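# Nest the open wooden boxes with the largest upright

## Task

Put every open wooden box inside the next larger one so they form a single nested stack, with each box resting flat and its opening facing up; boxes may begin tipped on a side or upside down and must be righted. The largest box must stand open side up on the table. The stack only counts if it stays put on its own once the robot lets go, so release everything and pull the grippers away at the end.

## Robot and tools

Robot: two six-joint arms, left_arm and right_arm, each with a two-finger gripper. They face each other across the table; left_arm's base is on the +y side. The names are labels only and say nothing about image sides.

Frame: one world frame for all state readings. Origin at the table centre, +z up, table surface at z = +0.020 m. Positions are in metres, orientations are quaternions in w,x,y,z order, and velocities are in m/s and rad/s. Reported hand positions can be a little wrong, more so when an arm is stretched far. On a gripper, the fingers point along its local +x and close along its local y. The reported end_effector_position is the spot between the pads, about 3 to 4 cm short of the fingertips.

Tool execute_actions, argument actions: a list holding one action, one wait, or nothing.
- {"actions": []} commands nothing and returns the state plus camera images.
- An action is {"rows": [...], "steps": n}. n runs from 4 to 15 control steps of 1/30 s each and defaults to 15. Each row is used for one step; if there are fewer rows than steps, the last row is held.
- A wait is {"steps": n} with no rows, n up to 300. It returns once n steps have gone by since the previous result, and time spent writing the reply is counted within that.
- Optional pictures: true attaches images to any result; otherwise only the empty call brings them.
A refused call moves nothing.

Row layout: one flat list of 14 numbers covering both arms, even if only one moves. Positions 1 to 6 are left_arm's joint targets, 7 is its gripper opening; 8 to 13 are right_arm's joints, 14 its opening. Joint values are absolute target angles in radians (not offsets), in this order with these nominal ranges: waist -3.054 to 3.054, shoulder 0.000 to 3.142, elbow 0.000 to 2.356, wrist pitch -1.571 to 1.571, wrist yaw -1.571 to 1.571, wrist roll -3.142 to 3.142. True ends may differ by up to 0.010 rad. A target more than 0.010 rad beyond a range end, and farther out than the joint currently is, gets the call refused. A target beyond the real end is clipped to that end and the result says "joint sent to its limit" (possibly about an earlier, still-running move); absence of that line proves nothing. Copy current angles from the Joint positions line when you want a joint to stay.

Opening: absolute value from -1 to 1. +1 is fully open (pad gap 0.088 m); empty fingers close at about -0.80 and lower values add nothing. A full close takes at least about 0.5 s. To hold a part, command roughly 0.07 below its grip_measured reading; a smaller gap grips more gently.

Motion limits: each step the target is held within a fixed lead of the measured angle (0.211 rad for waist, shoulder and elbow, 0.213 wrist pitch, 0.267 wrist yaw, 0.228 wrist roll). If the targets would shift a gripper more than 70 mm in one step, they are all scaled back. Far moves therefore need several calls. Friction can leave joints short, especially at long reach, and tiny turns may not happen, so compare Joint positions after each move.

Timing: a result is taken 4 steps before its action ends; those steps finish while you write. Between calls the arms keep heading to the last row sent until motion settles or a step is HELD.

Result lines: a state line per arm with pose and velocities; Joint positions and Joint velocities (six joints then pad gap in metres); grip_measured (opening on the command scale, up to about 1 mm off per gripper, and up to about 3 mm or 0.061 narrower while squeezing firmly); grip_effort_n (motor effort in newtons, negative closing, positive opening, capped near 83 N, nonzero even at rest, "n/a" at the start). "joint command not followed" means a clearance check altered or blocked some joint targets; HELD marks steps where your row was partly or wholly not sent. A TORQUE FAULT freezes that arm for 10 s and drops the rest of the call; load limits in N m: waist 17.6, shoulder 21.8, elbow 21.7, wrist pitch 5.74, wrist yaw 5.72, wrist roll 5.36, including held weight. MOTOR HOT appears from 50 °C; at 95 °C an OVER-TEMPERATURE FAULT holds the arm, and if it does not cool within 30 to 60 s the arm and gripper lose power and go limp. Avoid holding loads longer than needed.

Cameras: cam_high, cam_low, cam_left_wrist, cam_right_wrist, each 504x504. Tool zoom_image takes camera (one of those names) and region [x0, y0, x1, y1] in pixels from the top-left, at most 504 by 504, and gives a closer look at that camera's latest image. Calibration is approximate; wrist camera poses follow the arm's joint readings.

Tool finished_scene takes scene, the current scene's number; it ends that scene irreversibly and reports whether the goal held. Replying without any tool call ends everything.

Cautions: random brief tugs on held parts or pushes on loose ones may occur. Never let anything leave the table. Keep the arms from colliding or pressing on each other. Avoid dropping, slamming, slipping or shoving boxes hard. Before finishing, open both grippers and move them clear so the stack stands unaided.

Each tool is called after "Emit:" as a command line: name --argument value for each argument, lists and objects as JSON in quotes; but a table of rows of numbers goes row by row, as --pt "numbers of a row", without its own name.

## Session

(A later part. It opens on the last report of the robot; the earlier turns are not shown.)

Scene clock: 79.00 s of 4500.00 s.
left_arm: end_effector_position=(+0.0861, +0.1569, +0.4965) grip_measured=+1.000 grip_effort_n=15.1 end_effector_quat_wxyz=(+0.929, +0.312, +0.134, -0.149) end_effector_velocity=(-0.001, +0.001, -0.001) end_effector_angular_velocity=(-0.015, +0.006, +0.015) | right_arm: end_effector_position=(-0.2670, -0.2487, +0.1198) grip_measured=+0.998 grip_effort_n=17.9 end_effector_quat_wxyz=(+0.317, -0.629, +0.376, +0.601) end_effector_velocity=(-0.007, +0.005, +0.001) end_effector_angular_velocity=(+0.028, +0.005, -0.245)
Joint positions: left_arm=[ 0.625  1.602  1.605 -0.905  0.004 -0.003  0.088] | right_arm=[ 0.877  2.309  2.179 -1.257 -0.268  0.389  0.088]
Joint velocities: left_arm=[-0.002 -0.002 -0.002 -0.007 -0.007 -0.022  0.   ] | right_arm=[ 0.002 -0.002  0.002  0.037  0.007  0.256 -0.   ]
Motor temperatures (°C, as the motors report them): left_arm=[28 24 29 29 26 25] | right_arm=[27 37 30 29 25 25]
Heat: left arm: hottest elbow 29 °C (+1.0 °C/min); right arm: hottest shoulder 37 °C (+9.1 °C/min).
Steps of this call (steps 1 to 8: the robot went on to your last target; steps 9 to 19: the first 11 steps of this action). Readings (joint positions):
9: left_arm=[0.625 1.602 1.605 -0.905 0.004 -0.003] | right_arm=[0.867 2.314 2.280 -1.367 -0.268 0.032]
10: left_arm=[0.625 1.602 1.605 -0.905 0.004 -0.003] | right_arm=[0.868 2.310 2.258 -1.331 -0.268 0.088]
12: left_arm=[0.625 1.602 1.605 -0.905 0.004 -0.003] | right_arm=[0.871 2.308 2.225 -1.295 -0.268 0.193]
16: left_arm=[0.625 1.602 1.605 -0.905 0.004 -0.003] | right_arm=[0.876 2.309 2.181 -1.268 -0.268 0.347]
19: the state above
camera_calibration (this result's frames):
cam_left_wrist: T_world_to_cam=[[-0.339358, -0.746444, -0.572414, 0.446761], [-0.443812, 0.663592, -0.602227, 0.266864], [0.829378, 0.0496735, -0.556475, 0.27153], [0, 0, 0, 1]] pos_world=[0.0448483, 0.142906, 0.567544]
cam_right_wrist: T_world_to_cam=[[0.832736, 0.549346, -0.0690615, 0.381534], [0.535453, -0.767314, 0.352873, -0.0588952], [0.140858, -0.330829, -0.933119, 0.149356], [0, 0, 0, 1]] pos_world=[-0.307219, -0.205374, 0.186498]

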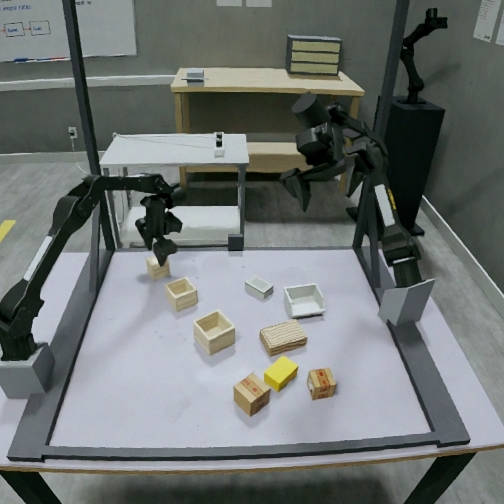

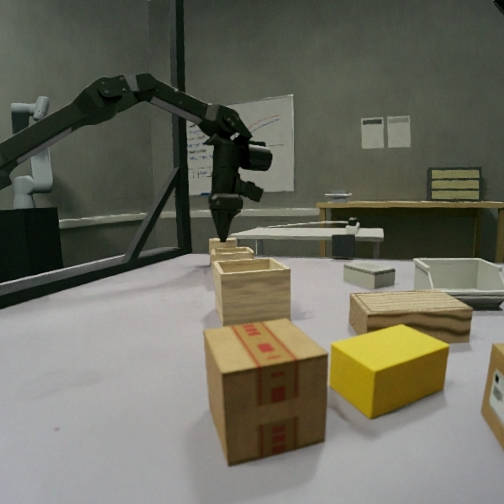

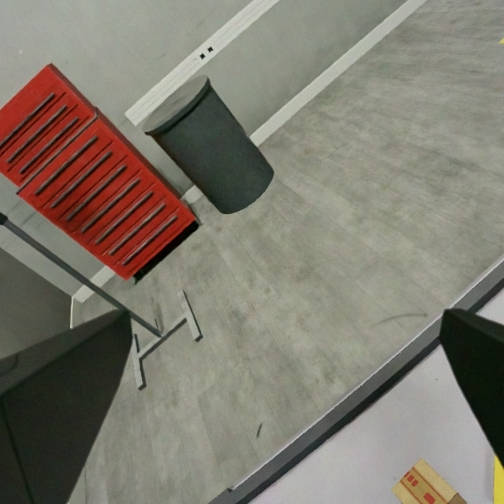

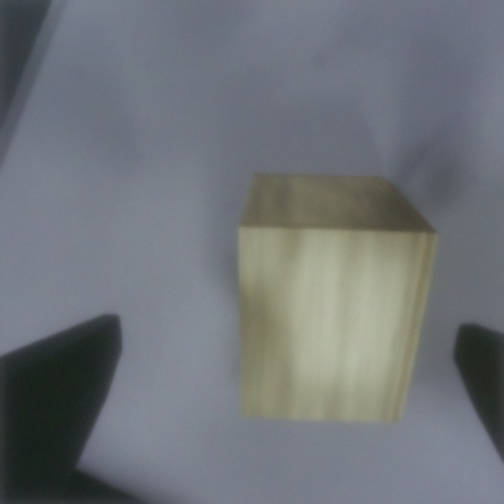

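Emit:
execute_actions --actions '[]'

Scene clock: 82.53 s of 4500.00 s.
left_arm: end_effector_position=(+0.0861, +0.1569, +0.4965) grip_measured=+1.000 grip_effort_n=15.1 end_effector_quat_wxyz=(+0.929, +0.312, +0.134, -0.149) end_effector_velocity=(-0.001, -0.000, -0.002) end_effector_angular_velocity=(-0.012, +0.007, +0.012) | right_arm: end_effector_position=(-0.2666, -0.2487, +0.1185) grip_measured=+0.998 grip_effort_n=17.9 end_effector_quat_wxyz=(+0.327, -0.625, +0.385, +0.596) end_effector_velocity=(+0.000, +0.003, +0.001) end_effector_angular_velocity=(+0.011, +0.002, +0.007)
Joint positions: left_arm=[ 0.625  1.602  1.605 -0.905  0.004 -0.003  0.088] | right_arm=[ 0.877  2.309  2.173 -1.252 -0.268  0.418  0.088]
Joint velocities: left_arm=[-0.007 -0.002 -0.002 -0.007 -0.007 -0.022  0.   ] | right_arm=[-0.002 -0.002 -0.002  0.007  0.007 -0.007 -0.   ]
Motor temperatures (°C, as the motors report them): left_arm=[28 24 29 29 26 25] | right_arm=[27 38 30 28 25 25]
Heat: left arm: hottest elbow 29 °C (+1.0 °C/min); right arm: hottest shoulder 38 °C (+10.1 °C/min).
Kept back: nothing.
Steps of this call (steps 1 to 4: the last 4 steps of your previous action; steps 5 to 30: the robot went on to your last target; steps 31 to 90: nothing new was sent; then 0.53 s passed at rest). Readings (joint positions):
1: left_arm=[0.625 1.602 1.605 -0.905 0.004 -0.003] | right_arm=[0.877 2.309 2.178 -1.256 -0.268 0.396]
2: left_arm=[0.625 1.602 1.605 -0.905 0.004 -0.003] | right_arm=[0.877 2.309 2.177 -1.255 -0.268 0.402]
4: left_arm=[0.625 1.602 1.605 -0.905 0.004 -0.003] | right_arm=[0.877 2.309 2.175 -1.254 -0.268 0.409]
8: left_arm=[0.625 1.602 1.605 -0.905 0.004 -0.003] | right_arm=[0.877 2.309 2.174 -1.253 -0.268 0.415]
90: the state above
All arms were judged still, so your last target was given up. Only a new action makes them travel on or press farther. Fingers that are still opening or closing keep moving.
camera_calibration (this result's frames):
cam_left_wrist: T_world_to_cam=[[-0.339358, -0.746444, -0.572414, 0.446761], [-0.443812, 0.663592, -0.602227, 0.266864], [0.829378, 0.0496735, -0.556475, 0.27153], [0, 0, 0, 1]] pos_world=[0.0448483, 0.142906, 0.567544]
cam_right_wrist: T_world_to_cam=[[0.848543, 0.524913, -0.0666439, 0.378941], [0.511816, -0.782295, 0.355048, -0.0689353], [0.134234, -0.335383, -0.93247, 0.145108], [0, 0, 0, 1]] pos_world=[-0.305744, -0.204172, 0.185038]

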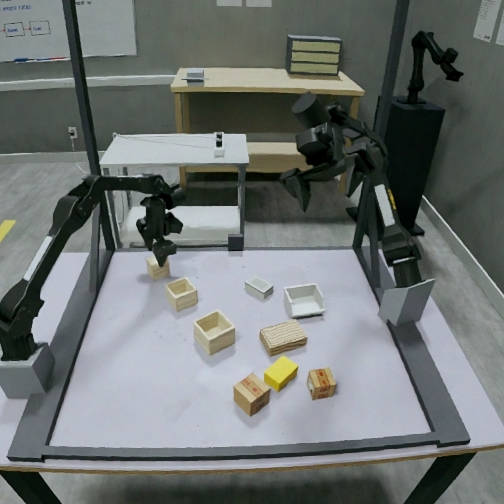

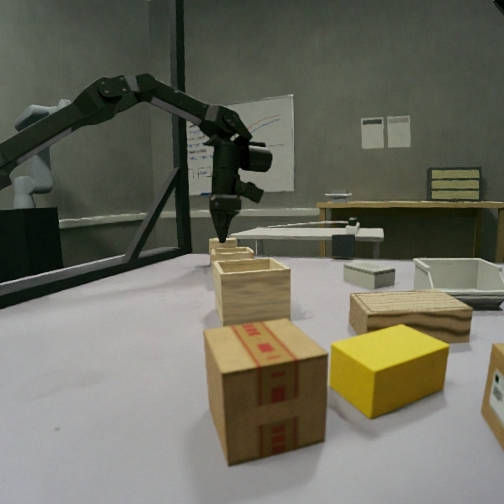

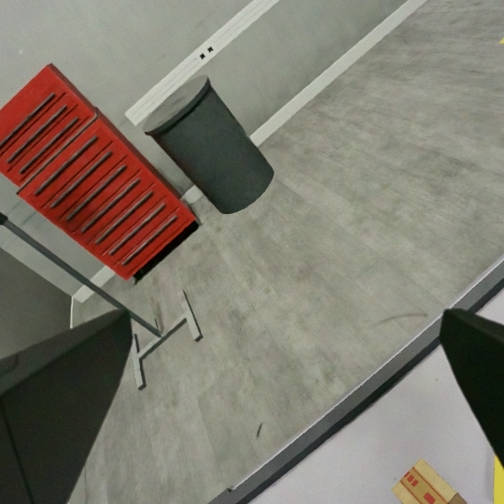

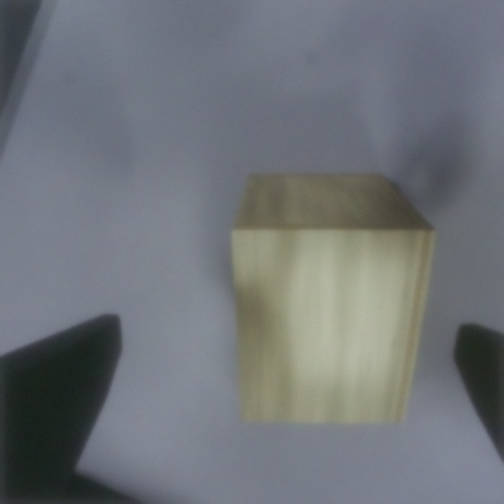

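Emit:
execute_actions --actions '[{"rows":[[0.628,1.6,1.6,-0.905,0,0,1,0.885,2.305,2.09,-1.185,-0.27,0.42,1]]}]' --pictures true

Scene clock: 83.03 s of 4500.00 s.
left_arm: end_effector_position=(+0.0861, +0.1569, +0.4965) grip_measured=+1.000 grip_effort_n=15.1 end_effector_quat_wxyz=(+0.929, +0.312, +0.134, -0.149) end_effector_velocity=(+0.001, +0.000, -0.001) end_effector_angular_velocity=(-0.005, -0.004, +0.005) | right_arm: end_effector_position=(-0.2635, -0.2506, +0.1030) grip_measured=+0.998 grip_effort_n=17.9 end_effector_quat_wxyz=(+0.325, -0.627, +0.384, +0.596) end_effector_velocity=(+0.000, +0.000, -0.000) end_effector_angular_velocity=(-0.004, +0.007, +0.005)
Joint positions: left_arm=[ 0.625  1.602  1.605 -0.905  0.004 -0.003  0.088] | right_arm=[ 0.882  2.305  2.106 -1.189 -0.268  0.418  0.088]
Joint velocities: left_arm=[-0.002 -0.002 -0.007  0.007 -0.007 -0.007  0.   ] | right_arm=[-0.002 -0.002 -0.007  0.007 -0.007 -0.007 -0.   ]
Motor temperatures (°C, as the motors report them): left_arm=[28 24 29 29 26 25] | right_arm=[27 38 30 28 25 25]
Heat: left arm: hottest elbow 29 °C (+1.0 °C/min); right arm: hottest shoulder 38 °C (+9.1 °C/min).
Steps of this call (steps 1 to 4: nothing new was sent; steps 5 to 15: the first 11 steps of this action). Readings (joint positions):
5: left_arm=[0.625 1.602 1.605 -0.905 0.004 -0.003] | right_arm=[0.877 2.309 2.166 -1.243 -0.268 0.418]
6: left_arm=[0.625 1.602 1.605 -0.905 0.004 -0.003] | right_arm=[0.877 2.306 2.152 -1.225 -0.268 0.418]
8: left_arm=[0.625 1.602 1.605 -0.905 0.004 -0.003] | right_arm=[0.879 2.305 2.131 -1.209 -0.268 0.418]
12: left_arm=[0.625 1.602 1.605 -0.905 0.004 -0.003] | right_arm=[0.882 2.305 2.106 -1.196 -0.268 0.418]
15: the state above
camera_calibration (this result's frames):
cam_left_wrist: T_world_to_cam=[[-0.339358, -0.746444, -0.572414, 0.446761], [-0.443812, 0.663592, -0.602227, 0.266864], [0.829378, 0.0496735, -0.556475, 0.27153], [0, 0, 0, 1]] pos_world=[0.0448483, 0.142906, 0.567544]
cam_right_wrist: T_world_to_cam=[[0.846238, 0.52858, -0.0669582, 0.376584], [0.51497, -0.779185, 0.35732, -0.0650914], [0.1367, -0.33686, -0.931579, 0.129857], [0, 0, 0, 1]] pos_world=[-0.302911, -0.206029, 0.169446]

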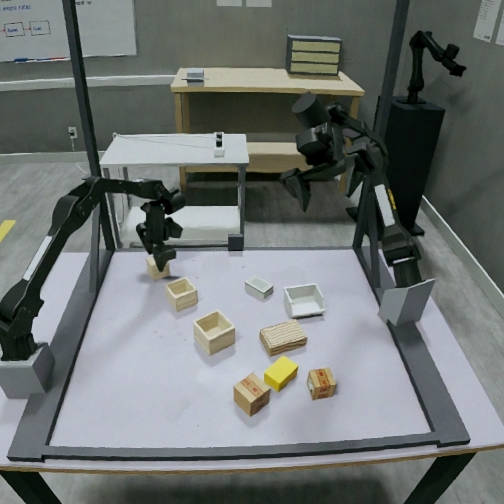

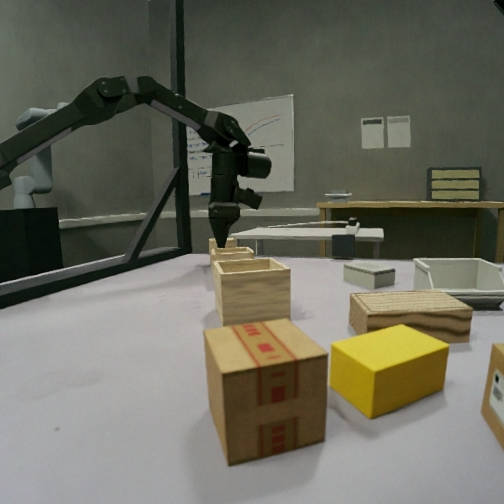

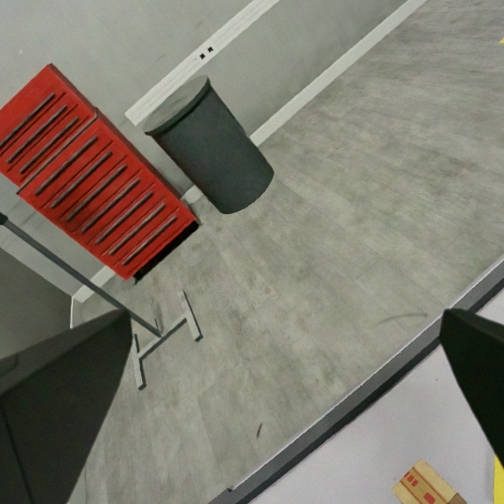

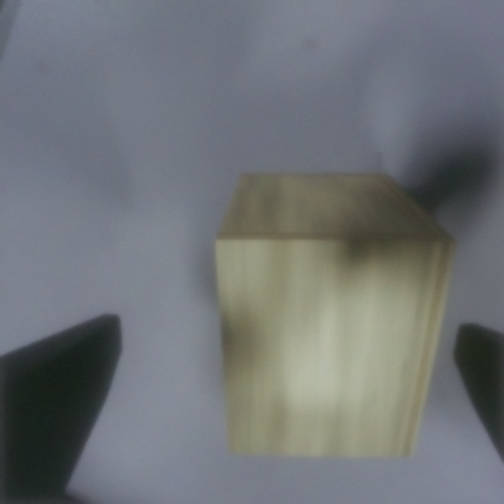

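Emit:
execute_actions --actions '[{"rows":[[0.628,1.6,1.6,-0.905,0,0,1,0.86,2.305,2.09,-1.185,-0.27,0.42,1],[0.628,1.6,1.6,-0.905,0,0,1,0.86,2.305,2.09,-1.185,-0.27,0.42,1],[0.628,1.6,1.6,-0.905,0,0,1,0.86,2.305,2.09,-1.185,-0.27,0.42,1],[0.628,1.6,1.6,-0.905,0,0,1,0.86,2.305,2.09,-1.185,-0.27,0.42,1],[0.628,1.6,1.6,-0.905,0,0,1,0.86,2.305,2.09,-1.185,-0.27,0.42,1],[0.628,1.6,1.6,-0.905,0,0,1,0.865,2.30,1.95,-1.07,-0.27,0.42,1]]}]' --pictures true

Scene clock: 83.63 s of 4500.00 s.
left_arm: end_effector_position=(+0.0861, +0.1569, +0.4965) grip_measured=+1.000 grip_effort_n=15.1 end_effector_quat_wxyz=(+0.929, +0.312, +0.134, -0.149) end_effector_velocity=(-0.000, +0.000, +0.004) end_effector_angular_velocity=(-0.006, -0.021, +0.011) | right_arm: end_effector_position=(-0.2459, -0.2460, +0.0802) grip_measured=+0.998 grip_effort_n=18.4 end_effector_quat_wxyz=(+0.332, -0.627, +0.390, +0.586) end_effector_velocity=(+0.085, -0.035, -0.102) end_effector_angular_velocity=(-0.172, -0.245, -0.068)
Joint positions: left_arm=[ 0.625  1.602  1.605 -0.905  0.004 -0.003  0.088] | right_arm=[ 0.863  2.296  1.985 -1.097 -0.268  0.418  0.088]
Joint velocities: left_arm=[-0.002 -0.002  0.002  0.007 -0.022 -0.007  0.   ] | right_arm=[-0.002  0.042 -0.374  0.11   0.007  0.007 -0.   ]
Motor temperatures (°C, as the motors report them): left_arm=[28 24 29 29 26 25] | right_arm=[27 38 30 28 25 25]
Heat: left arm: hottest elbow 29 °C (+1.0 °C/min); right arm: hottest shoulder 38 °C (+9.0 °C/min).
Steps of this call (steps 1 to 4: the last 4 steps of your previous action; steps 5 to 7: the robot went on to your last target; steps 8 to 18: the first 11 steps of this action). Readings (joint positions):
8: left_arm=[0.625 1.602 1.605 -0.905 0.004 -0.003] | right_arm=[0.882 2.305 2.103 -1.187 -0.268 0.418]
9: left_arm=[0.625 1.602 1.605 -0.905 0.004 -0.003] | right_arm=[0.880 2.305 2.103 -1.187 -0.268 0.418]
11: left_arm=[0.625 1.602 1.605 -0.905 0.004 -0.003] | right_arm=[0.874 2.305 2.103 -1.187 -0.268 0.418]
15: left_arm=[0.625 1.602 1.605 -0.905 0.004 -0.003] | right_arm=[0.863 2.294 2.037 -1.123 -0.268 0.418]
18: the state above
camera_calibration (this result's frames):
cam_left_wrist: T_world_to_cam=[[-0.339358, -0.746444, -0.572414, 0.446761], [-0.443812, 0.663592, -0.602227, 0.266864], [0.829378, 0.0496735, -0.556475, 0.27153], [0, 0, 0, 1]] pos_world=[0.0448483, 0.142906, 0.567544]
cam_right_wrist: T_world_to_cam=[[0.858635, 0.50939, -0.0571649, 0.355334], [0.492325, -0.788505, 0.368613, -0.0711718], [0.142693, -0.344648, -0.927823, 0.106996], [0, 0, 0, 1]] pos_world=[-0.28533, -0.200247, 0.145821]

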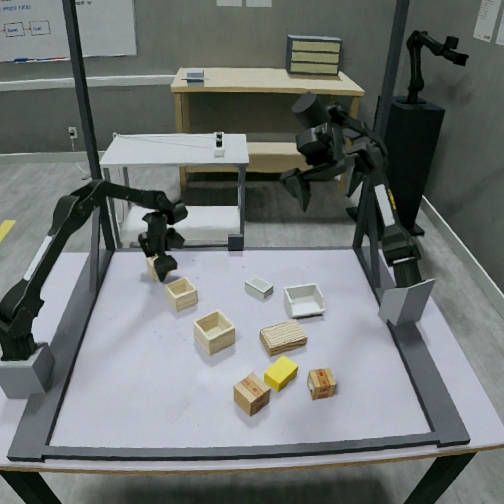

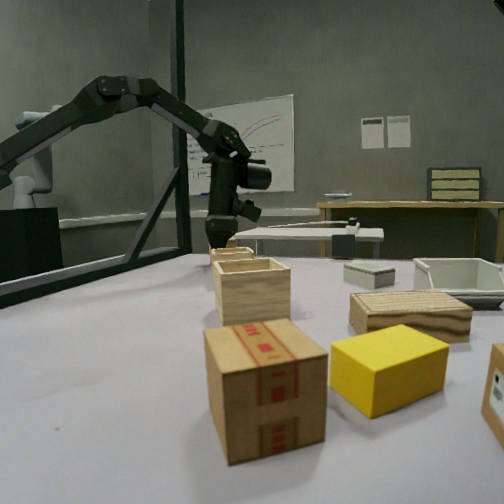

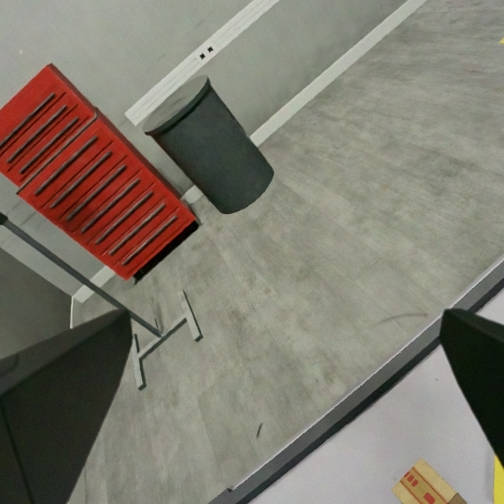

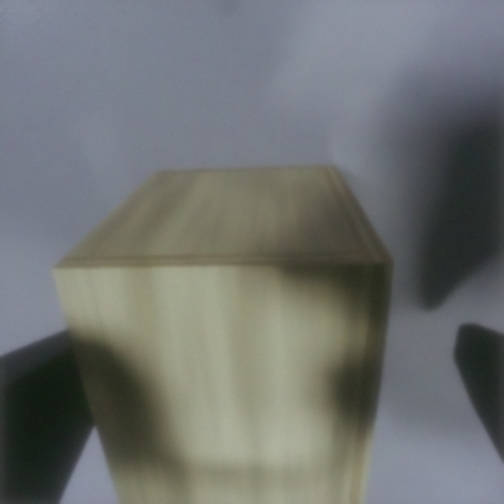

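Emit:
execute_actions --actions '[{"rows":[[0.628,1.6,1.6,-0.905,0,0,1,0.872,2.30,1.95,-1.07,-0.27,0.42,1],[0.628,1.6,1.6,-0.905,0,0,1,0.872,2.30,1.95,-1.07,-0.27,0.42,1],[0.628,1.6,1.6,-0.905,0,0,1,0.872,2.30,1.95,-1.07,-0.27,0.42,1],[0.628,1.6,1.6,-0.905,0,0,1,0.872,2.30,1.95,-1.07,-0.27,0.42,0.0]]}]' --pictures true

Scene clock: 84.17 s of 4500.00 s.
left_arm: end_effector_position=(+0.0861, +0.1569, +0.4965) grip_measured=+1.000 grip_effort_n=15.1 end_effector_quat_wxyz=(+0.929, +0.312, +0.134, -0.149) end_effector_velocity=(-0.001, +0.001, -0.002) end_effector_angular_velocity=(-0.007, +0.011, +0.003) | right_arm: end_effector_position=(-0.2460, -0.2487, +0.0742) grip_measured=+0.167 grip_effort_n=-0.7 end_effector_quat_wxyz=(+0.330, -0.629, +0.388, +0.588) end_effector_velocity=(-0.002, -0.004, +0.002) end_effector_angular_velocity=(-0.020, +0.010, -0.007)
Joint positions: left_arm=[ 0.625  1.602  1.605 -0.905  0.004 -0.003  0.088] | right_arm=[ 0.869  2.297  1.963 -1.072 -0.268  0.418  0.047]
Joint velocities: left_arm=[ 0.002 -0.002 -0.002 -0.007  0.007 -0.007  0.   ] | right_arm=[ 0.002 -0.002  0.002 -0.007 -0.022  0.007 -0.104]
Motor temperatures (°C, as the motors report them): left_arm=[28 24 29 29 26 25] | right_arm=[27 38 30 28 25 25]
Heat: left arm: hottest elbow 29 °C (+1.0 °C/min); right arm: hottest shoulder 38 °C (+9.1 °C/min).
Steps of this call (steps 1 to 4: the last 4 steps of your previous action; step 5: the robot went on to your last target; steps 6 to 16: the first 11 steps of this action). Readings (joint positions):
6: left_arm=[0.625 1.602 1.605 -0.905 0.004 -0.003] | right_arm=[0.863 2.297 1.966 -1.075 -0.268 0.418]
7: left_arm=[0.625 1.602 1.605 -0.905 0.004 -0.003] | right_arm=[0.863 2.297 1.966 -1.075 -0.268 0.418]
9: left_arm=[0.625 1.602 1.605 -0.905 0.004 -0.003] | right_arm=[0.865 2.297 1.964 -1.074 -0.268 0.418]
13: left_arm=[0.625 1.602 1.605 -0.905 0.004 -0.003] | right_arm=[0.869 2.297 1.963 -1.072 -0.268 0.418]
16: the state above
camera_calibration (this result's frames):
cam_left_wrist: T_world_to_cam=[[-0.339358, -0.746444, -0.572414, 0.446761], [-0.443812, 0.663592, -0.602227, 0.266864], [0.829378, 0.0496735, -0.556475, 0.27153], [0, 0, 0, 1]] pos_world=[0.0448483, 0.142906, 0.567544]
cam_right_wrist: T_world_to_cam=[[0.855006, 0.515269, -0.0588467, 0.357104], [0.498293, -0.784736, 0.368638, -0.0686617], [0.143769, -0.344511, -0.927708, 0.100817], [0, 0, 0, 1]] pos_world=[-0.285607, -0.203153, 0.139855]

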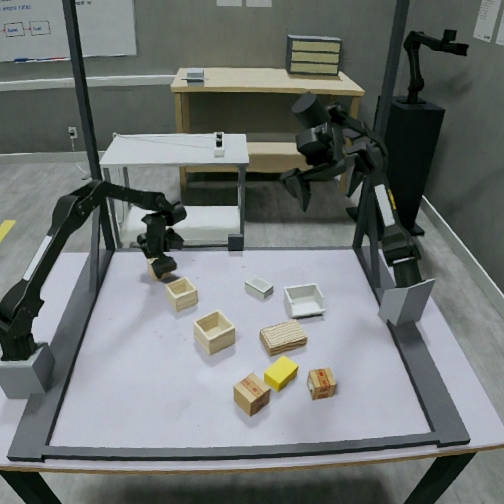

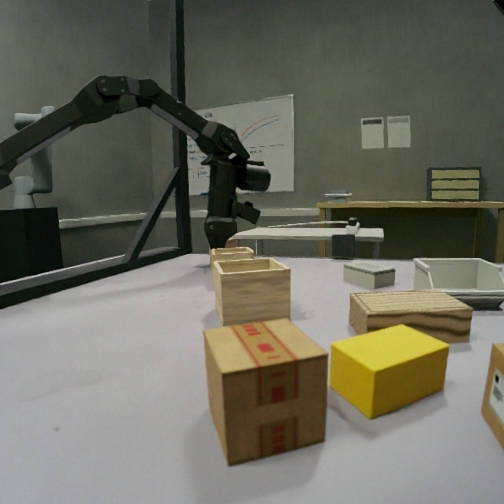

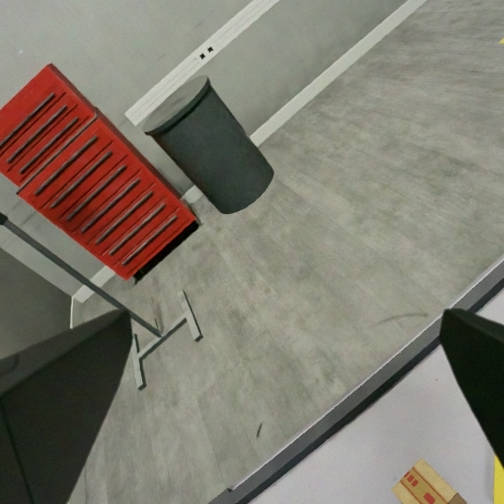

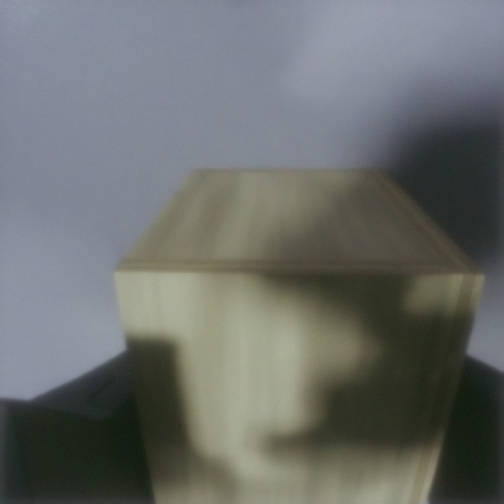

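Emit:
execute_actions --actions '[{"rows":[[0.628,1.6,1.6,-0.905,0,0,1,0.872,2.30,1.95,-1.07,-0.27,0.42,0.0]],"steps":8}]'

Scene clock: 84.43 s of 4500.00 s.
left_arm: end_effector_position=(+0.0861, +0.1569, +0.4965) grip_measured=+1.000 grip_effort_n=15.1 end_effector_quat_wxyz=(+0.929, +0.312, +0.134, -0.149) end_effector_velocity=(-0.002, -0.002, -0.004) end_effector_angular_velocity=(-0.001, +0.013, -0.005) | right_arm: end_effector_position=(-0.2459, -0.2488, +0.0741) grip_measured=+0.024 grip_effort_n=-74.2 end_effector_quat_wxyz=(+0.330, -0.629, +0.388, +0.588) end_effector_velocity=(+0.002, -0.001, -0.001) end_effector_angular_velocity=(-0.012, -0.004, +0.002)
Joint positions: left_arm=[ 0.625  1.602  1.605 -0.905  0.004 -0.003  0.088] | right_arm=[ 0.869  2.297  1.963 -1.072 -0.269  0.418  0.04 ]
Joint velocities: left_arm=[-0.007 -0.002 -0.002 -0.007  0.007 -0.007  0.   ] | right_arm=[-0.002  0.002 -0.002 -0.007 -0.007 -0.007 -0.005]
Motor temperatures (°C, as the motors report them): left_arm=[28 24 29 29 26 25] | right_arm=[27 38 30 28 25 25]
Heat: left arm: hottest elbow 29 °C (+1.0 °C/min); right arm: hottest shoulder 38 °C (+9.1 °C/min).
Steps of this call (steps 1 to 4: the last 4 steps of your previous action; steps 5 to 8: the first 4 steps of this action). Readings (joint positions):
5: left_arm=[0.625 1.602 1.605 -0.905 0.004 -0.003] | right_arm=[0.869 2.297 1.963 -1.072 -0.268 0.418]
6: left_arm=[0.625 1.602 1.605 -0.905 0.004 -0.003] | right_arm=[0.869 2.297 1.963 -1.072 -0.268 0.418]
8: the state above

Gripped. Lift and roll.

Emit:
execute_actions --actions '[{"rows":[[0.628,1.6,1.6,-0.905,0,0,1,0.885,2.30,2.15,-1.24,-0.27,0.42,-0.05]]}]'

Emit:
execute_actions --actions '[{"rows":[[0.628,1.6,1.6,-0.905,0,0,1,0.885,2.30,2.15,-1.24,-0.27,1.99,-0.05]]}]'

Emit:
execute_actions --actions '[{"rows":[[0.628,1.6,1.6,-0.905,0,0,1,0.885,2.30,2.15,-1.24,-0.27,1.99,-0.05]],"steps":8}]' --pictures true

Scene clock: 84.97 s of 4500.00 s.
left_arm: end_effector_position=(+0.0861, +0.1569, +0.4965) grip_measured=+1.000 grip_effort_n=15.1 end_effector_quat_wxyz=(+0.929, +0.312, +0.134, -0.149) end_effector_velocity=(-0.001, +0.001, +0.000) end_effector_angular_velocity=(+0.010, -0.004, +0.003) | right_arm: end_effector_position=(-0.2657, -0.2525, +0.1150) grip_measured=+0.020 grip_effort_n=-83.5 end_effector_quat_wxyz=(+0.324, -0.626, +0.384, +0.596) end_effector_velocity=(+0.026, -0.019, +0.004) end_effector_angular_velocity=(-0.090, -0.113, -0.009)
Joint positions: left_arm=[ 0.625  1.602  1.605 -0.905  0.004 -0.003  0.088] | right_arm=[ 0.883  2.296  2.138 -1.229 -0.269  0.418  0.04 ]
Joint velocities: left_arm=[-0.002 -0.002  0.002 -0.007 -0.007  0.007  0.   ] | right_arm=[-0.002 -0.002  0.002 -0.154 -0.007 -0.022 -0.   ]
Motor temperatures (°C, as the motors report them): left_arm=[28 24 29 29 26 25] | right_arm=[27 38 30 28 25 25]
Heat: left arm: hottest elbow 29 °C (+1.0 °C/min); right arm: hottest shoulder 38 °C (+9.1 °C/min).
Steps of this call (steps 1 to 4: the last 4 steps of your previous action; step 5: the robot went on to your last target; steps 6 to 16: the first 11 steps of this action). Readings (joint positions):
6: left_arm=[0.625 1.602 1.605 -0.905 0.004 -0.003] | right_arm=[0.869 2.297 1.978 -1.093 -0.269 0.418]
7: left_arm=[0.625 1.602 1.605 -0.905 0.004 -0.003] | right_arm=[0.871 2.302 2.010 -1.137 -0.269 0.418]
9: left_arm=[0.625 1.602 1.605 -0.905 0.004 -0.003] | right_arm=[0.874 2.305 2.061 -1.180 -0.269 0.418]
13: left_arm=[0.625 1.602 1.605 -0.905 0.004 -0.003] | right_arm=[0.882 2.296 2.130 -1.217 -0.269 0.418]
16: the state above

Scene clock: 85.47 s of 4500.00 s.
left_arm: end_effector_position=(+0.0861, +0.1569, +0.4965) grip_measured=+1.000 grip_effort_n=15.6 end_effector_quat_wxyz=(+0.929, +0.312, +0.134, -0.149) end_effector_velocity=(-0.002, +0.005, -0.002) end_effector_angular_velocity=(-0.014, +0.012, +0.024) | right_arm: end_effector_position=(-0.2648, -0.2533, +0.1156) grip_measured=+0.020 grip_effort_n=-83.5 end_effector_quat_wxyz=(+0.486, -0.513, +0.534, +0.464) end_effector_velocity=(+0.003, +0.001, +0.001) end_effector_angular_velocity=(+0.002, -0.159, -1.527)
Joint positions: left_arm=[ 0.625  1.602  1.605 -0.905  0.004 -0.003  0.088] | right_arm=[ 0.883  2.296  2.14  -1.238 -0.269  0.981  0.04 ]
Joint velocities: left_arm=[ 0.002 -0.007 -0.002 -0.022 -0.007 -0.022  0.   ] | right_arm=[-0.002 -0.002 -0.002 -0.007  0.007  1.531 -0.   ]
Motor temperatures (°C, as the motors report them): left_arm=[28 24 29 29 26 25] | right_arm=[27 38 30 28 25 25]
Heat: left arm: hottest elbow 29 °C (+1.0 °C/min); right arm: hottest shoulder 38 °C (+9.1 °C/min).
Steps of this call (steps 1 to 4: the last 4 steps of your previous action; steps 5 to 15: the first 11 steps of this action). Readings (joint positions):
5: left_arm=[0.625 1.602 1.605 -0.905 0.004 -0.003] | right_arm=[0.883 2.296 2.139 -1.235 -0.269 0.451]
6: left_arm=[0.625 1.602 1.605 -0.905 0.004 -0.003] | right_arm=[0.883 2.296 2.140 -1.236 -0.269 0.507]
8: left_arm=[0.625 1.602 1.605 -0.905 0.004 -0.003] | right_arm=[0.883 2.296 2.140 -1.237 -0.269 0.612]
12: left_arm=[0.625 1.602 1.605 -0.905 0.004 -0.003] | right_arm=[0.883 2.296 2.140 -1.238 -0.269 0.823]
15: the state above

Scene clock: 85.73 s of 4500.00 s.
left_arm: end_effector_position=(+0.0861, +0.1569, +0.4965) grip_measured=+1.000 grip_effort_n=15.6 end_effector_quat_wxyz=(+0.929, +0.312, +0.134, -0.149) end_effector_velocity=(-0.003, +0.001, +0.001) end_effector_angular_velocity=(+0.000, -0.012, +0.013) | right_arm: end_effector_position=(-0.2648, -0.2533, +0.1156) grip_measured=+0.020 grip_effort_n=-83.5 end_effector_quat_wxyz=(+0.582, -0.401, +0.619, +0.342) end_effector_velocity=(-0.001, -0.002, -0.000) end_effector_angular_velocity=(-0.016, -0.134, -1.527)
Joint positions: left_arm=[ 0.625  1.602  1.605 -0.905  0.004 -0.003  0.088] | right_arm=[ 0.883  2.296  2.14  -1.238 -0.269  1.402  0.04 ]
Joint velocities: left_arm=[-0.007 -0.007  0.002 -0.007 -0.022 -0.007  0.   ] | right_arm=[-0.002 -0.002 -0.007  0.007 -0.022  1.531 -0.   ]
Motor temperatures (°C, as the motors report them): left_arm=[28 24 29 29 26 25] | right_arm=[27 39 30 28 25 25]
Heat: left arm: hottest elbow 29 °C (+1.0 °C/min); right arm: hottest shoulder 39 °C (+10.0 °C/min).
Steps of this call (steps 1 to 4: the last 4 steps of your previous action; steps 5 to 8: the first 4 steps of this action). Readings (joint positions):
5: left_arm=[0.625 1.602 1.605 -0.905 0.004 -0.003] | right_arm=[0.883 2.296 2.140 -1.238 -0.269 1.244]
6: left_arm=[0.625 1.602 1.605 -0.905 0.004 -0.003] | right_arm=[0.883 2.296 2.140 -1.238 -0.269 1.296]
8: the state above
camera_calibration (this result's frames):
cam_left_wrist: T_world_to_cam=[[-0.339358, -0.746444, -0.572414, 0.446761], [-0.443812, 0.663592, -0.602227, 0.266864], [0.829378, 0.0496735, -0.556475, 0.27153], [0, 0, 0, 1]] pos_world=[0.0448483, 0.142906, 0.567544]
cam_right_wrist: T_world_to_cam=[[0.912215, -0.408899, 0.0258032, 0.149311], [-0.388901, -0.844346, 0.36856, -0.328216], [-0.128917, -0.346241, -0.929246, 0.0678842], [0, 0, 0, 1]] pos_world=[-0.255096, -0.192571, 0.180196]

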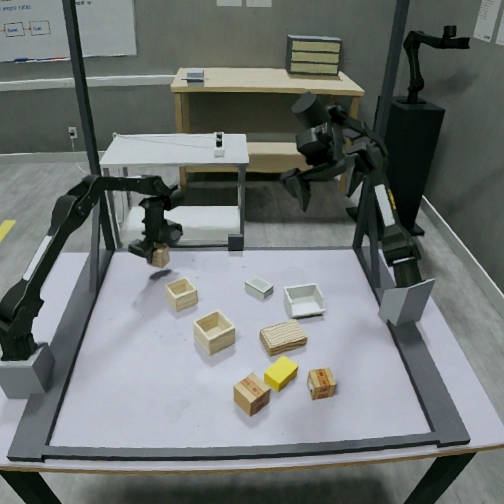

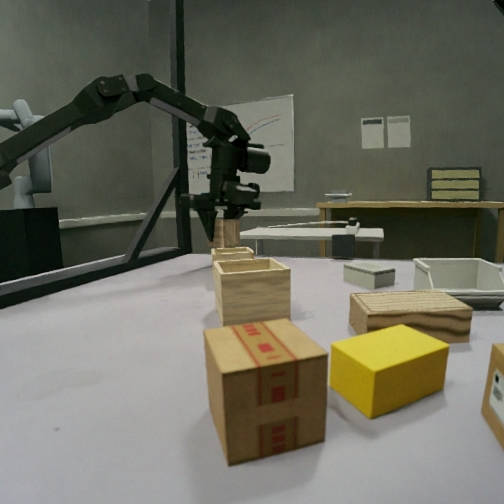

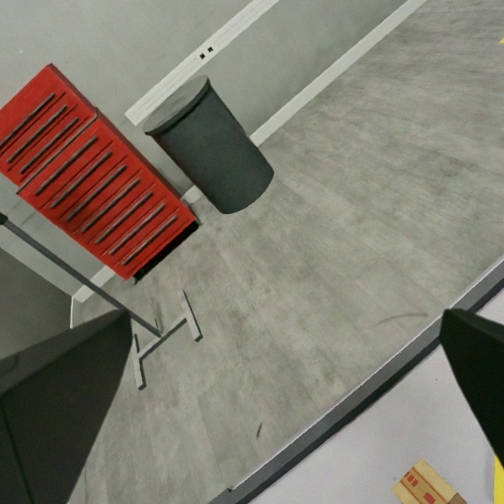

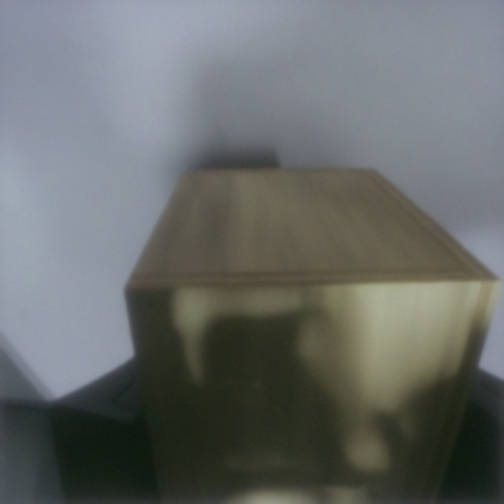

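Emit:
execute_actions --actions '[{"rows":[[0.628,1.6,1.6,-0.905,0,0,1,0.885,2.30,2.15,-1.24,-0.27,1.62,-0.05],[0.628,1.6,1.6,-0.905,0,0,1,0.885,2.30,2.15,-1.24,-0.27,1.62,-0.05],[0.628,1.6,1.6,-0.905,0,0,1,0.885,2.30,2.15,-1.24,-0.27,1.62,-0.05],[0.628,1.6,1.6,-0.905,0,0,1,0.885,2.30,2.15,-1.24,-0.27,1.62,-0.05],[0.628,1.6,1.6,-0.905,0,0,1,0.872,2.30,1.96,-1.08,-0.27,1.62,-0.05]]}]'

Emit:
execute_actions --actions '[{"rows":[[0.628,1.6,1.6,-0.905,0,0,1,0.872,2.30,1.96,-1.08,-0.27,1.62,-0.05],[0.628,1.6,1.6,-0.905,0,0,1,0.872,2.30,1.96,-1.08,-0.27,1.62,-0.05],[0.628,1.6,1.6,-0.905,0,0,1,0.872,2.30,1.96,-1.08,-0.27,1.62,1]]}]'

Emit:
execute_actions --actions '[{"rows":[[0.628,1.6,1.6,-0.905,0,0,1,0.885,2.30,2.2,-1.28,-0.27,1.62,1],[0.628,1.6,1.6,-0.905,0,0,1,0.885,2.30,2.2,-1.28,-0.27,1.62,1],[0.628,1.6,1.6,-0.905,0,0,1,0.885,2.30,2.2,-1.28,-0.27,1.62,1],[0.628,1.6,1.6,-0.905,0,0,1,0.885,2.30,2.2,-1.28,-0.27,1.62,1],[0.628,1.6,1.6,-0.905,0,0,1,0.885,2.30,2.2,-1.28,-0.27,1.62,1],[0.628,1.6,1.6,-0.905,0,0,1,0.885,2.30,2.2,-1.28,-0.27,1.62,1],[0.628,1.6,1.6,-0.905,0,0,1,0.885,2.30,2.2,-1.28,-0.27,0.05,1]]}]'

Emit:
execute_actions --actions '[{"rows":[[0.628,1.6,1.6,-0.905,0,0,1,0.885,2.30,2.2,-1.28,-0.27,0.05,1]]}]'

Emit:
execute_actions --actions '[{"rows":[[0.628,1.6,1.6,-0.905,0,0,1,0.885,2.30,2.2,-1.28,-0.27,0.05,1]],"steps":12}]' --pictures true

Scene clock: 86.60 s of 4500.00 s.
left_arm: end_effector_position=(+0.0861, +0.1569, +0.4965) grip_measured=+1.000 grip_effort_n=15.1 end_effector_quat_wxyz=(+0.929, +0.312, +0.134, -0.149) end_effector_velocity=(+0.001, -0.002, -0.001) end_effector_angular_velocity=(-0.007, +0.005, -0.006) | right_arm: end_effector_position=(-0.2491, -0.2521, +0.0811) grip_measured=+0.020 grip_effort_n=-83.5 end_effector_quat_wxyz=(+0.631, -0.329, +0.654, +0.257) end_effector_velocity=(+0.063, -0.005, -0.095) end_effector_angular_velocity=(-0.098, -0.115, +0.104)
Joint positions: left_arm=[ 0.625  1.602  1.605 -0.905  0.004 -0.003  0.088] | right_arm=[ 0.876  2.295  1.991 -1.108 -0.269  1.642  0.04 ]
Joint velocities: left_arm=[-0.002  0.002 -0.002  0.007  0.007 -0.007  0.   ] | right_arm=[-0.032  0.061 -0.31   0.198 -0.007 -0.168 -0.   ]
Motor temperatures (°C, as the motors report them): left_arm=[28 24 29 29 26 25] | right_arm=[27 39 30 28 25 25]
Heat: left arm: hottest elbow 29 °C (+1.0 °C/min); right arm: hottest shoulder 39 °C (+10.0 °C/min).
Steps of this call (steps 1 to 4: the last 4 steps of your previous action; steps 5 to 15: the robot went on to your last target; steps 16 to 26: the first 11 steps of this action). Readings (joint positions):
16: left_arm=[0.625 1.602 1.605 -0.905 0.004 -0.003] | right_arm=[0.883 2.296 2.140 -1.239 -0.269 1.938]
17: left_arm=[0.625 1.602 1.605 -0.905 0.004 -0.003] | right_arm=[0.883 2.296 2.140 -1.239 -0.269 1.882]
19: left_arm=[0.625 1.602 1.605 -0.905 0.004 -0.003] | right_arm=[0.883 2.296 2.140 -1.239 -0.269 1.780]
23: left_arm=[0.625 1.602 1.605 -0.905 0.004 -0.003] | right_arm=[0.880 2.286 2.044 -1.135 -0.269 1.670]
26: the state above

Scene clock: 87.10 s of 4500.00 s.
left_arm: end_effector_position=(+0.0861, +0.1569, +0.4965) grip_measured=+1.000 grip_effort_n=15.6 end_effector_quat_wxyz=(+0.929, +0.312, +0.134, -0.149) end_effector_velocity=(+0.000, +0.003, -0.000) end_effector_angular_velocity=(-0.005, +0.002, +0.014) | right_arm: end_effector_position=(-0.2478, -0.2504, +0.0763) grip_measured=+0.896 grip_effort_n=13.7 end_effector_quat_wxyz=(+0.627, -0.333, +0.652, +0.265) end_effector_velocity=(+0.003, -0.002, -0.002) end_effector_angular_velocity=(-0.015, -0.008, +0.001)
Joint positions: left_arm=[ 0.625  1.602  1.605 -0.905  0.004 -0.003  0.088] | right_arm=[ 0.874  2.296  1.973 -1.083 -0.269  1.622  0.083]
Joint velocities: left_arm=[ 0.002 -0.002 -0.002 -0.007 -0.007 -0.007  0.   ] | right_arm=[-0.002  0.002 -0.007 -0.007 -0.007 -0.007  0.054]
Motor temperatures (°C, as the motors report them): left_arm=[28 24 29 29 26 25] | right_arm=[27 39 30 28 25 25]
Heat: left arm: hottest elbow 29 °C (+1.0 °C/min); right arm: hottest shoulder 39 °C (+10.1 °C/min).
Steps of this call (steps 1 to 4: the last 4 steps of your previous action; steps 5 to 15: the first 11 steps of this action). Readings (joint positions):
5: left_arm=[0.625 1.602 1.605 -0.905 0.004 -0.003] | right_arm=[0.874 2.296 1.976 -1.086 -0.269 1.627]
6: left_arm=[0.625 1.602 1.605 -0.905 0.004 -0.003] | right_arm=[0.874 2.296 1.976 -1.085 -0.269 1.625]
8: left_arm=[0.625 1.602 1.605 -0.905 0.004 -0.003] | right_arm=[0.874 2.296 1.975 -1.085 -0.269 1.624]
12: left_arm=[0.625 1.602 1.605 -0.905 0.004 -0.003] | right_arm=[0.874 2.296 1.973 -1.083 -0.269 1.623]
15: the state above

Scene clock: 87.60 s of 4500.00 s.
left_arm: end_effector_position=(+0.0861, +0.1569, +0.4965) grip_measured=+1.000 grip_effort_n=15.6 end_effector_quat_wxyz=(+0.929, +0.312, +0.134, -0.149) end_effector_velocity=(-0.001, +0.004, -0.004) end_effector_angular_velocity=(+0.009, +0.006, +0.026) | right_arm: end_effector_position=(-0.2709, -0.2514, +0.1296) grip_measured=+0.997 grip_effort_n=18.8 end_effector_quat_wxyz=(+0.573, -0.402, +0.617, +0.360) end_effector_velocity=(+0.019, -0.020, +0.001) end_effector_angular_velocity=(-0.060, +0.043, +1.533)
Joint positions: left_arm=[ 0.625  1.602  1.605 -0.905  0.004 -0.003  0.088] | right_arm=[ 0.882  2.292  2.189 -1.267 -0.269  1.374  0.088]
Joint velocities: left_arm=[-0.007 -0.002 -0.002 -0.022 -0.022 -0.007  0.   ] | right_arm=[ 0.002 -0.002 -0.002 -0.125 -0.022 -1.56   0.   ]
Motor temperatures (°C, as the motors report them): left_arm=[28 24 29 29 26 25] | right_arm=[27 39 30 28 25 25]
Heat: left arm: hottest elbow 29 °C (+1.0 °C/min); right arm: hottest shoulder 39 °C (+10.0 °C/min).
Steps of this call (steps 1 to 4: the last 4 steps of your previous action; steps 5 to 15: the first 11 steps of this action). Readings (joint positions):
5: left_arm=[0.625 1.602 1.605 -0.905 0.004 -0.003] | right_arm=[0.874 2.297 1.990 -1.106 -0.269 1.622]
6: left_arm=[0.625 1.602 1.605 -0.905 0.004 -0.003] | right_arm=[0.874 2.304 2.029 -1.160 -0.269 1.622]
8: left_arm=[0.625 1.602 1.605 -0.905 0.004 -0.003] | right_arm=[0.876 2.307 2.093 -1.210 -0.269 1.622]
12: left_arm=[0.625 1.602 1.605 -0.905 0.004 -0.003] | right_arm=[0.880 2.292 2.177 -1.254 -0.269 1.532]
15: the state above

Scene clock: 88.10 s of 4500.00 s.
left_arm: end_effector_position=(+0.0861, +0.1569, +0.4965) grip_measured=+1.000 grip_effort_n=15.1 end_effector_quat_wxyz=(+0.929, +0.312, +0.134, -0.149) end_effector_velocity=(-0.003, +0.004, -0.000) end_effector_angular_velocity=(-0.003, +0.006, +0.017) | right_arm: end_effector_position=(-0.2697, -0.2524, +0.1303) grip_measured=+0.998 grip_effort_n=18.8 end_effector_quat_wxyz=(+0.375, -0.594, +0.431, +0.566) end_effector_velocity=(+0.002, -0.005, +0.003) end_effector_angular_velocity=(+0.004, +0.129, +1.568)
Joint positions: left_arm=[ 0.625  1.602  1.605 -0.905  0.004 -0.003  0.088] | right_arm=[ 0.882  2.292  2.192 -1.278 -0.269  0.584  0.088]
Joint velocities: left_arm=[ 0.002 -0.007  0.002 -0.022 -0.007 -0.007  0.   ] | right_arm=[ 0.002 -0.007 -0.002 -0.022 -0.007 -1.575 -0.   ]
Motor temperatures (°C, as the motors report them): left_arm=[28 24 29 29 26 25] | right_arm=[27 39 30 28 25 25]
Heat: left arm: hottest elbow 29 °C (+1.0 °C/min); right arm: hottest shoulder 39 °C (+10.1 °C/min).
Steps of this call (steps 1 to 4: the last 4 steps of your previous action; steps 5 to 15: the first 11 steps of this action). Readings (joint positions):
5: left_arm=[0.625 1.602 1.605 -0.905 0.004 -0.003] | right_arm=[0.882 2.292 2.190 -1.275 -0.269 1.111]
6: left_arm=[0.625 1.602 1.605 -0.905 0.004 -0.003] | right_arm=[0.882 2.292 2.191 -1.276 -0.269 1.058]
8: left_arm=[0.625 1.602 1.605 -0.905 0.004 -0.003] | right_arm=[0.882 2.292 2.191 -1.277 -0.269 0.953]
12: left_arm=[0.625 1.602 1.605 -0.905 0.004 -0.003] | right_arm=[0.882 2.292 2.191 -1.278 -0.269 0.742]
15: the state above

Scene clock: 88.50 s of 4500.00 s.
left_arm: end_effector_position=(+0.0861, +0.1569, +0.4965) grip_measured=+1.000 grip_effort_n=15.1 end_effector_quat_wxyz=(+0.929, +0.312, +0.134, -0.149) end_effector_velocity=(+0.002, +0.007, -0.003) end_effector_angular_velocity=(+0.010, -0.000, +0.043) | right_arm: end_effector_position=(-0.2696, -0.2524, +0.1303) grip_measured=+0.998 grip_effort_n=18.8 end_effector_quat_wxyz=(+0.218, -0.668, +0.280, +0.654) end_effector_velocity=(-0.000, +0.001, -0.002) end_effector_angular_velocity=(+0.011, +0.028, +0.346)
Joint positions: left_arm=[ 0.625  1.602  1.605 -0.905  0.004 -0.003  0.088] | right_arm=[ 0.882  2.292  2.192 -1.278 -0.269  0.09   0.088]
Joint velocities: left_arm=[-0.002  0.002 -0.002 -0.022 -0.037 -0.007  0.   ] | right_arm=[ 0.002  0.002 -0.002  0.007  0.007 -0.344 -0.   ]
Motor temperatures (°C, as the motors report them): left_arm=[28 24 29 29 26 25] | right_arm=[27 39 30 28 25 25]
Heat: left arm: hottest elbow 29 °C (+1.0 °C/min); right arm: hottest shoulder 39 °C (+10.1 °C/min).
Steps of this call (steps 1 to 4: the last 4 steps of your previous action; steps 5 to 12: the first 8 steps of this action). Readings (joint positions):
5: left_arm=[0.625 1.602 1.605 -0.905 0.004 -0.003] | right_arm=[0.882 2.292 2.192 -1.278 -0.269 0.321]
6: left_arm=[0.625 1.602 1.605 -0.905 0.004 -0.003] | right_arm=[0.882 2.292 2.192 -1.278 -0.269 0.268]
8: left_arm=[0.625 1.602 1.605 -0.905 0.004 -0.003] | right_arm=[0.882 2.292 2.192 -1.278 -0.269 0.174]
12: the state above
camera_calibration (this result's frames):
cam_left_wrist: T_world_to_cam=[[-0.339358, -0.746444, -0.572414, 0.446761], [-0.443812, 0.663592, -0.602227, 0.266864], [0.829378, 0.0496735, -0.556475, 0.27153], [0, 0, 0, 1]] pos_world=[0.0448483, 0.142906, 0.567544]
cam_right_wrist: T_world_to_cam=[[0.627088, 0.773724, -0.0900583, 0.390434], [0.752548, -0.571928, 0.326451, 0.0472599], [0.201076, -0.272487, -0.940914, 0.190361], [0, 0, 0, 1]] pos_world=[-0.318679, -0.223188, 0.198847]

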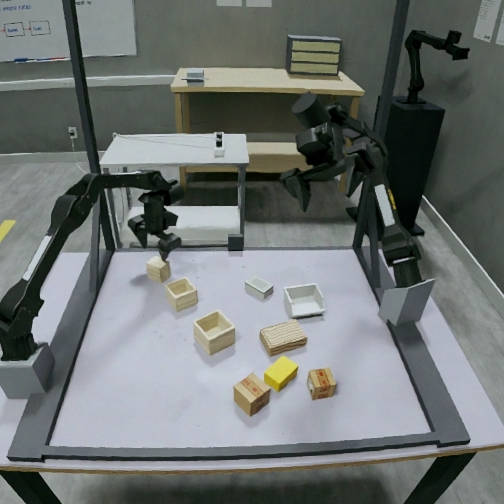

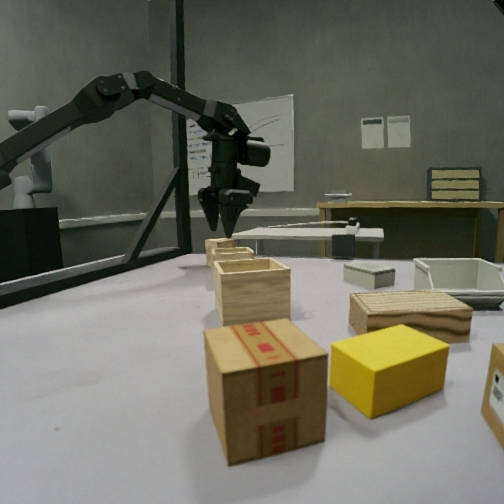

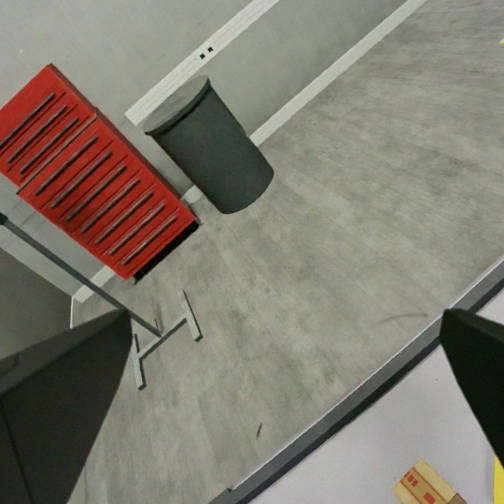

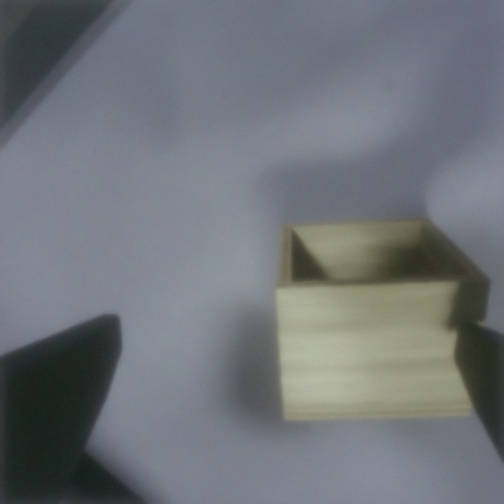

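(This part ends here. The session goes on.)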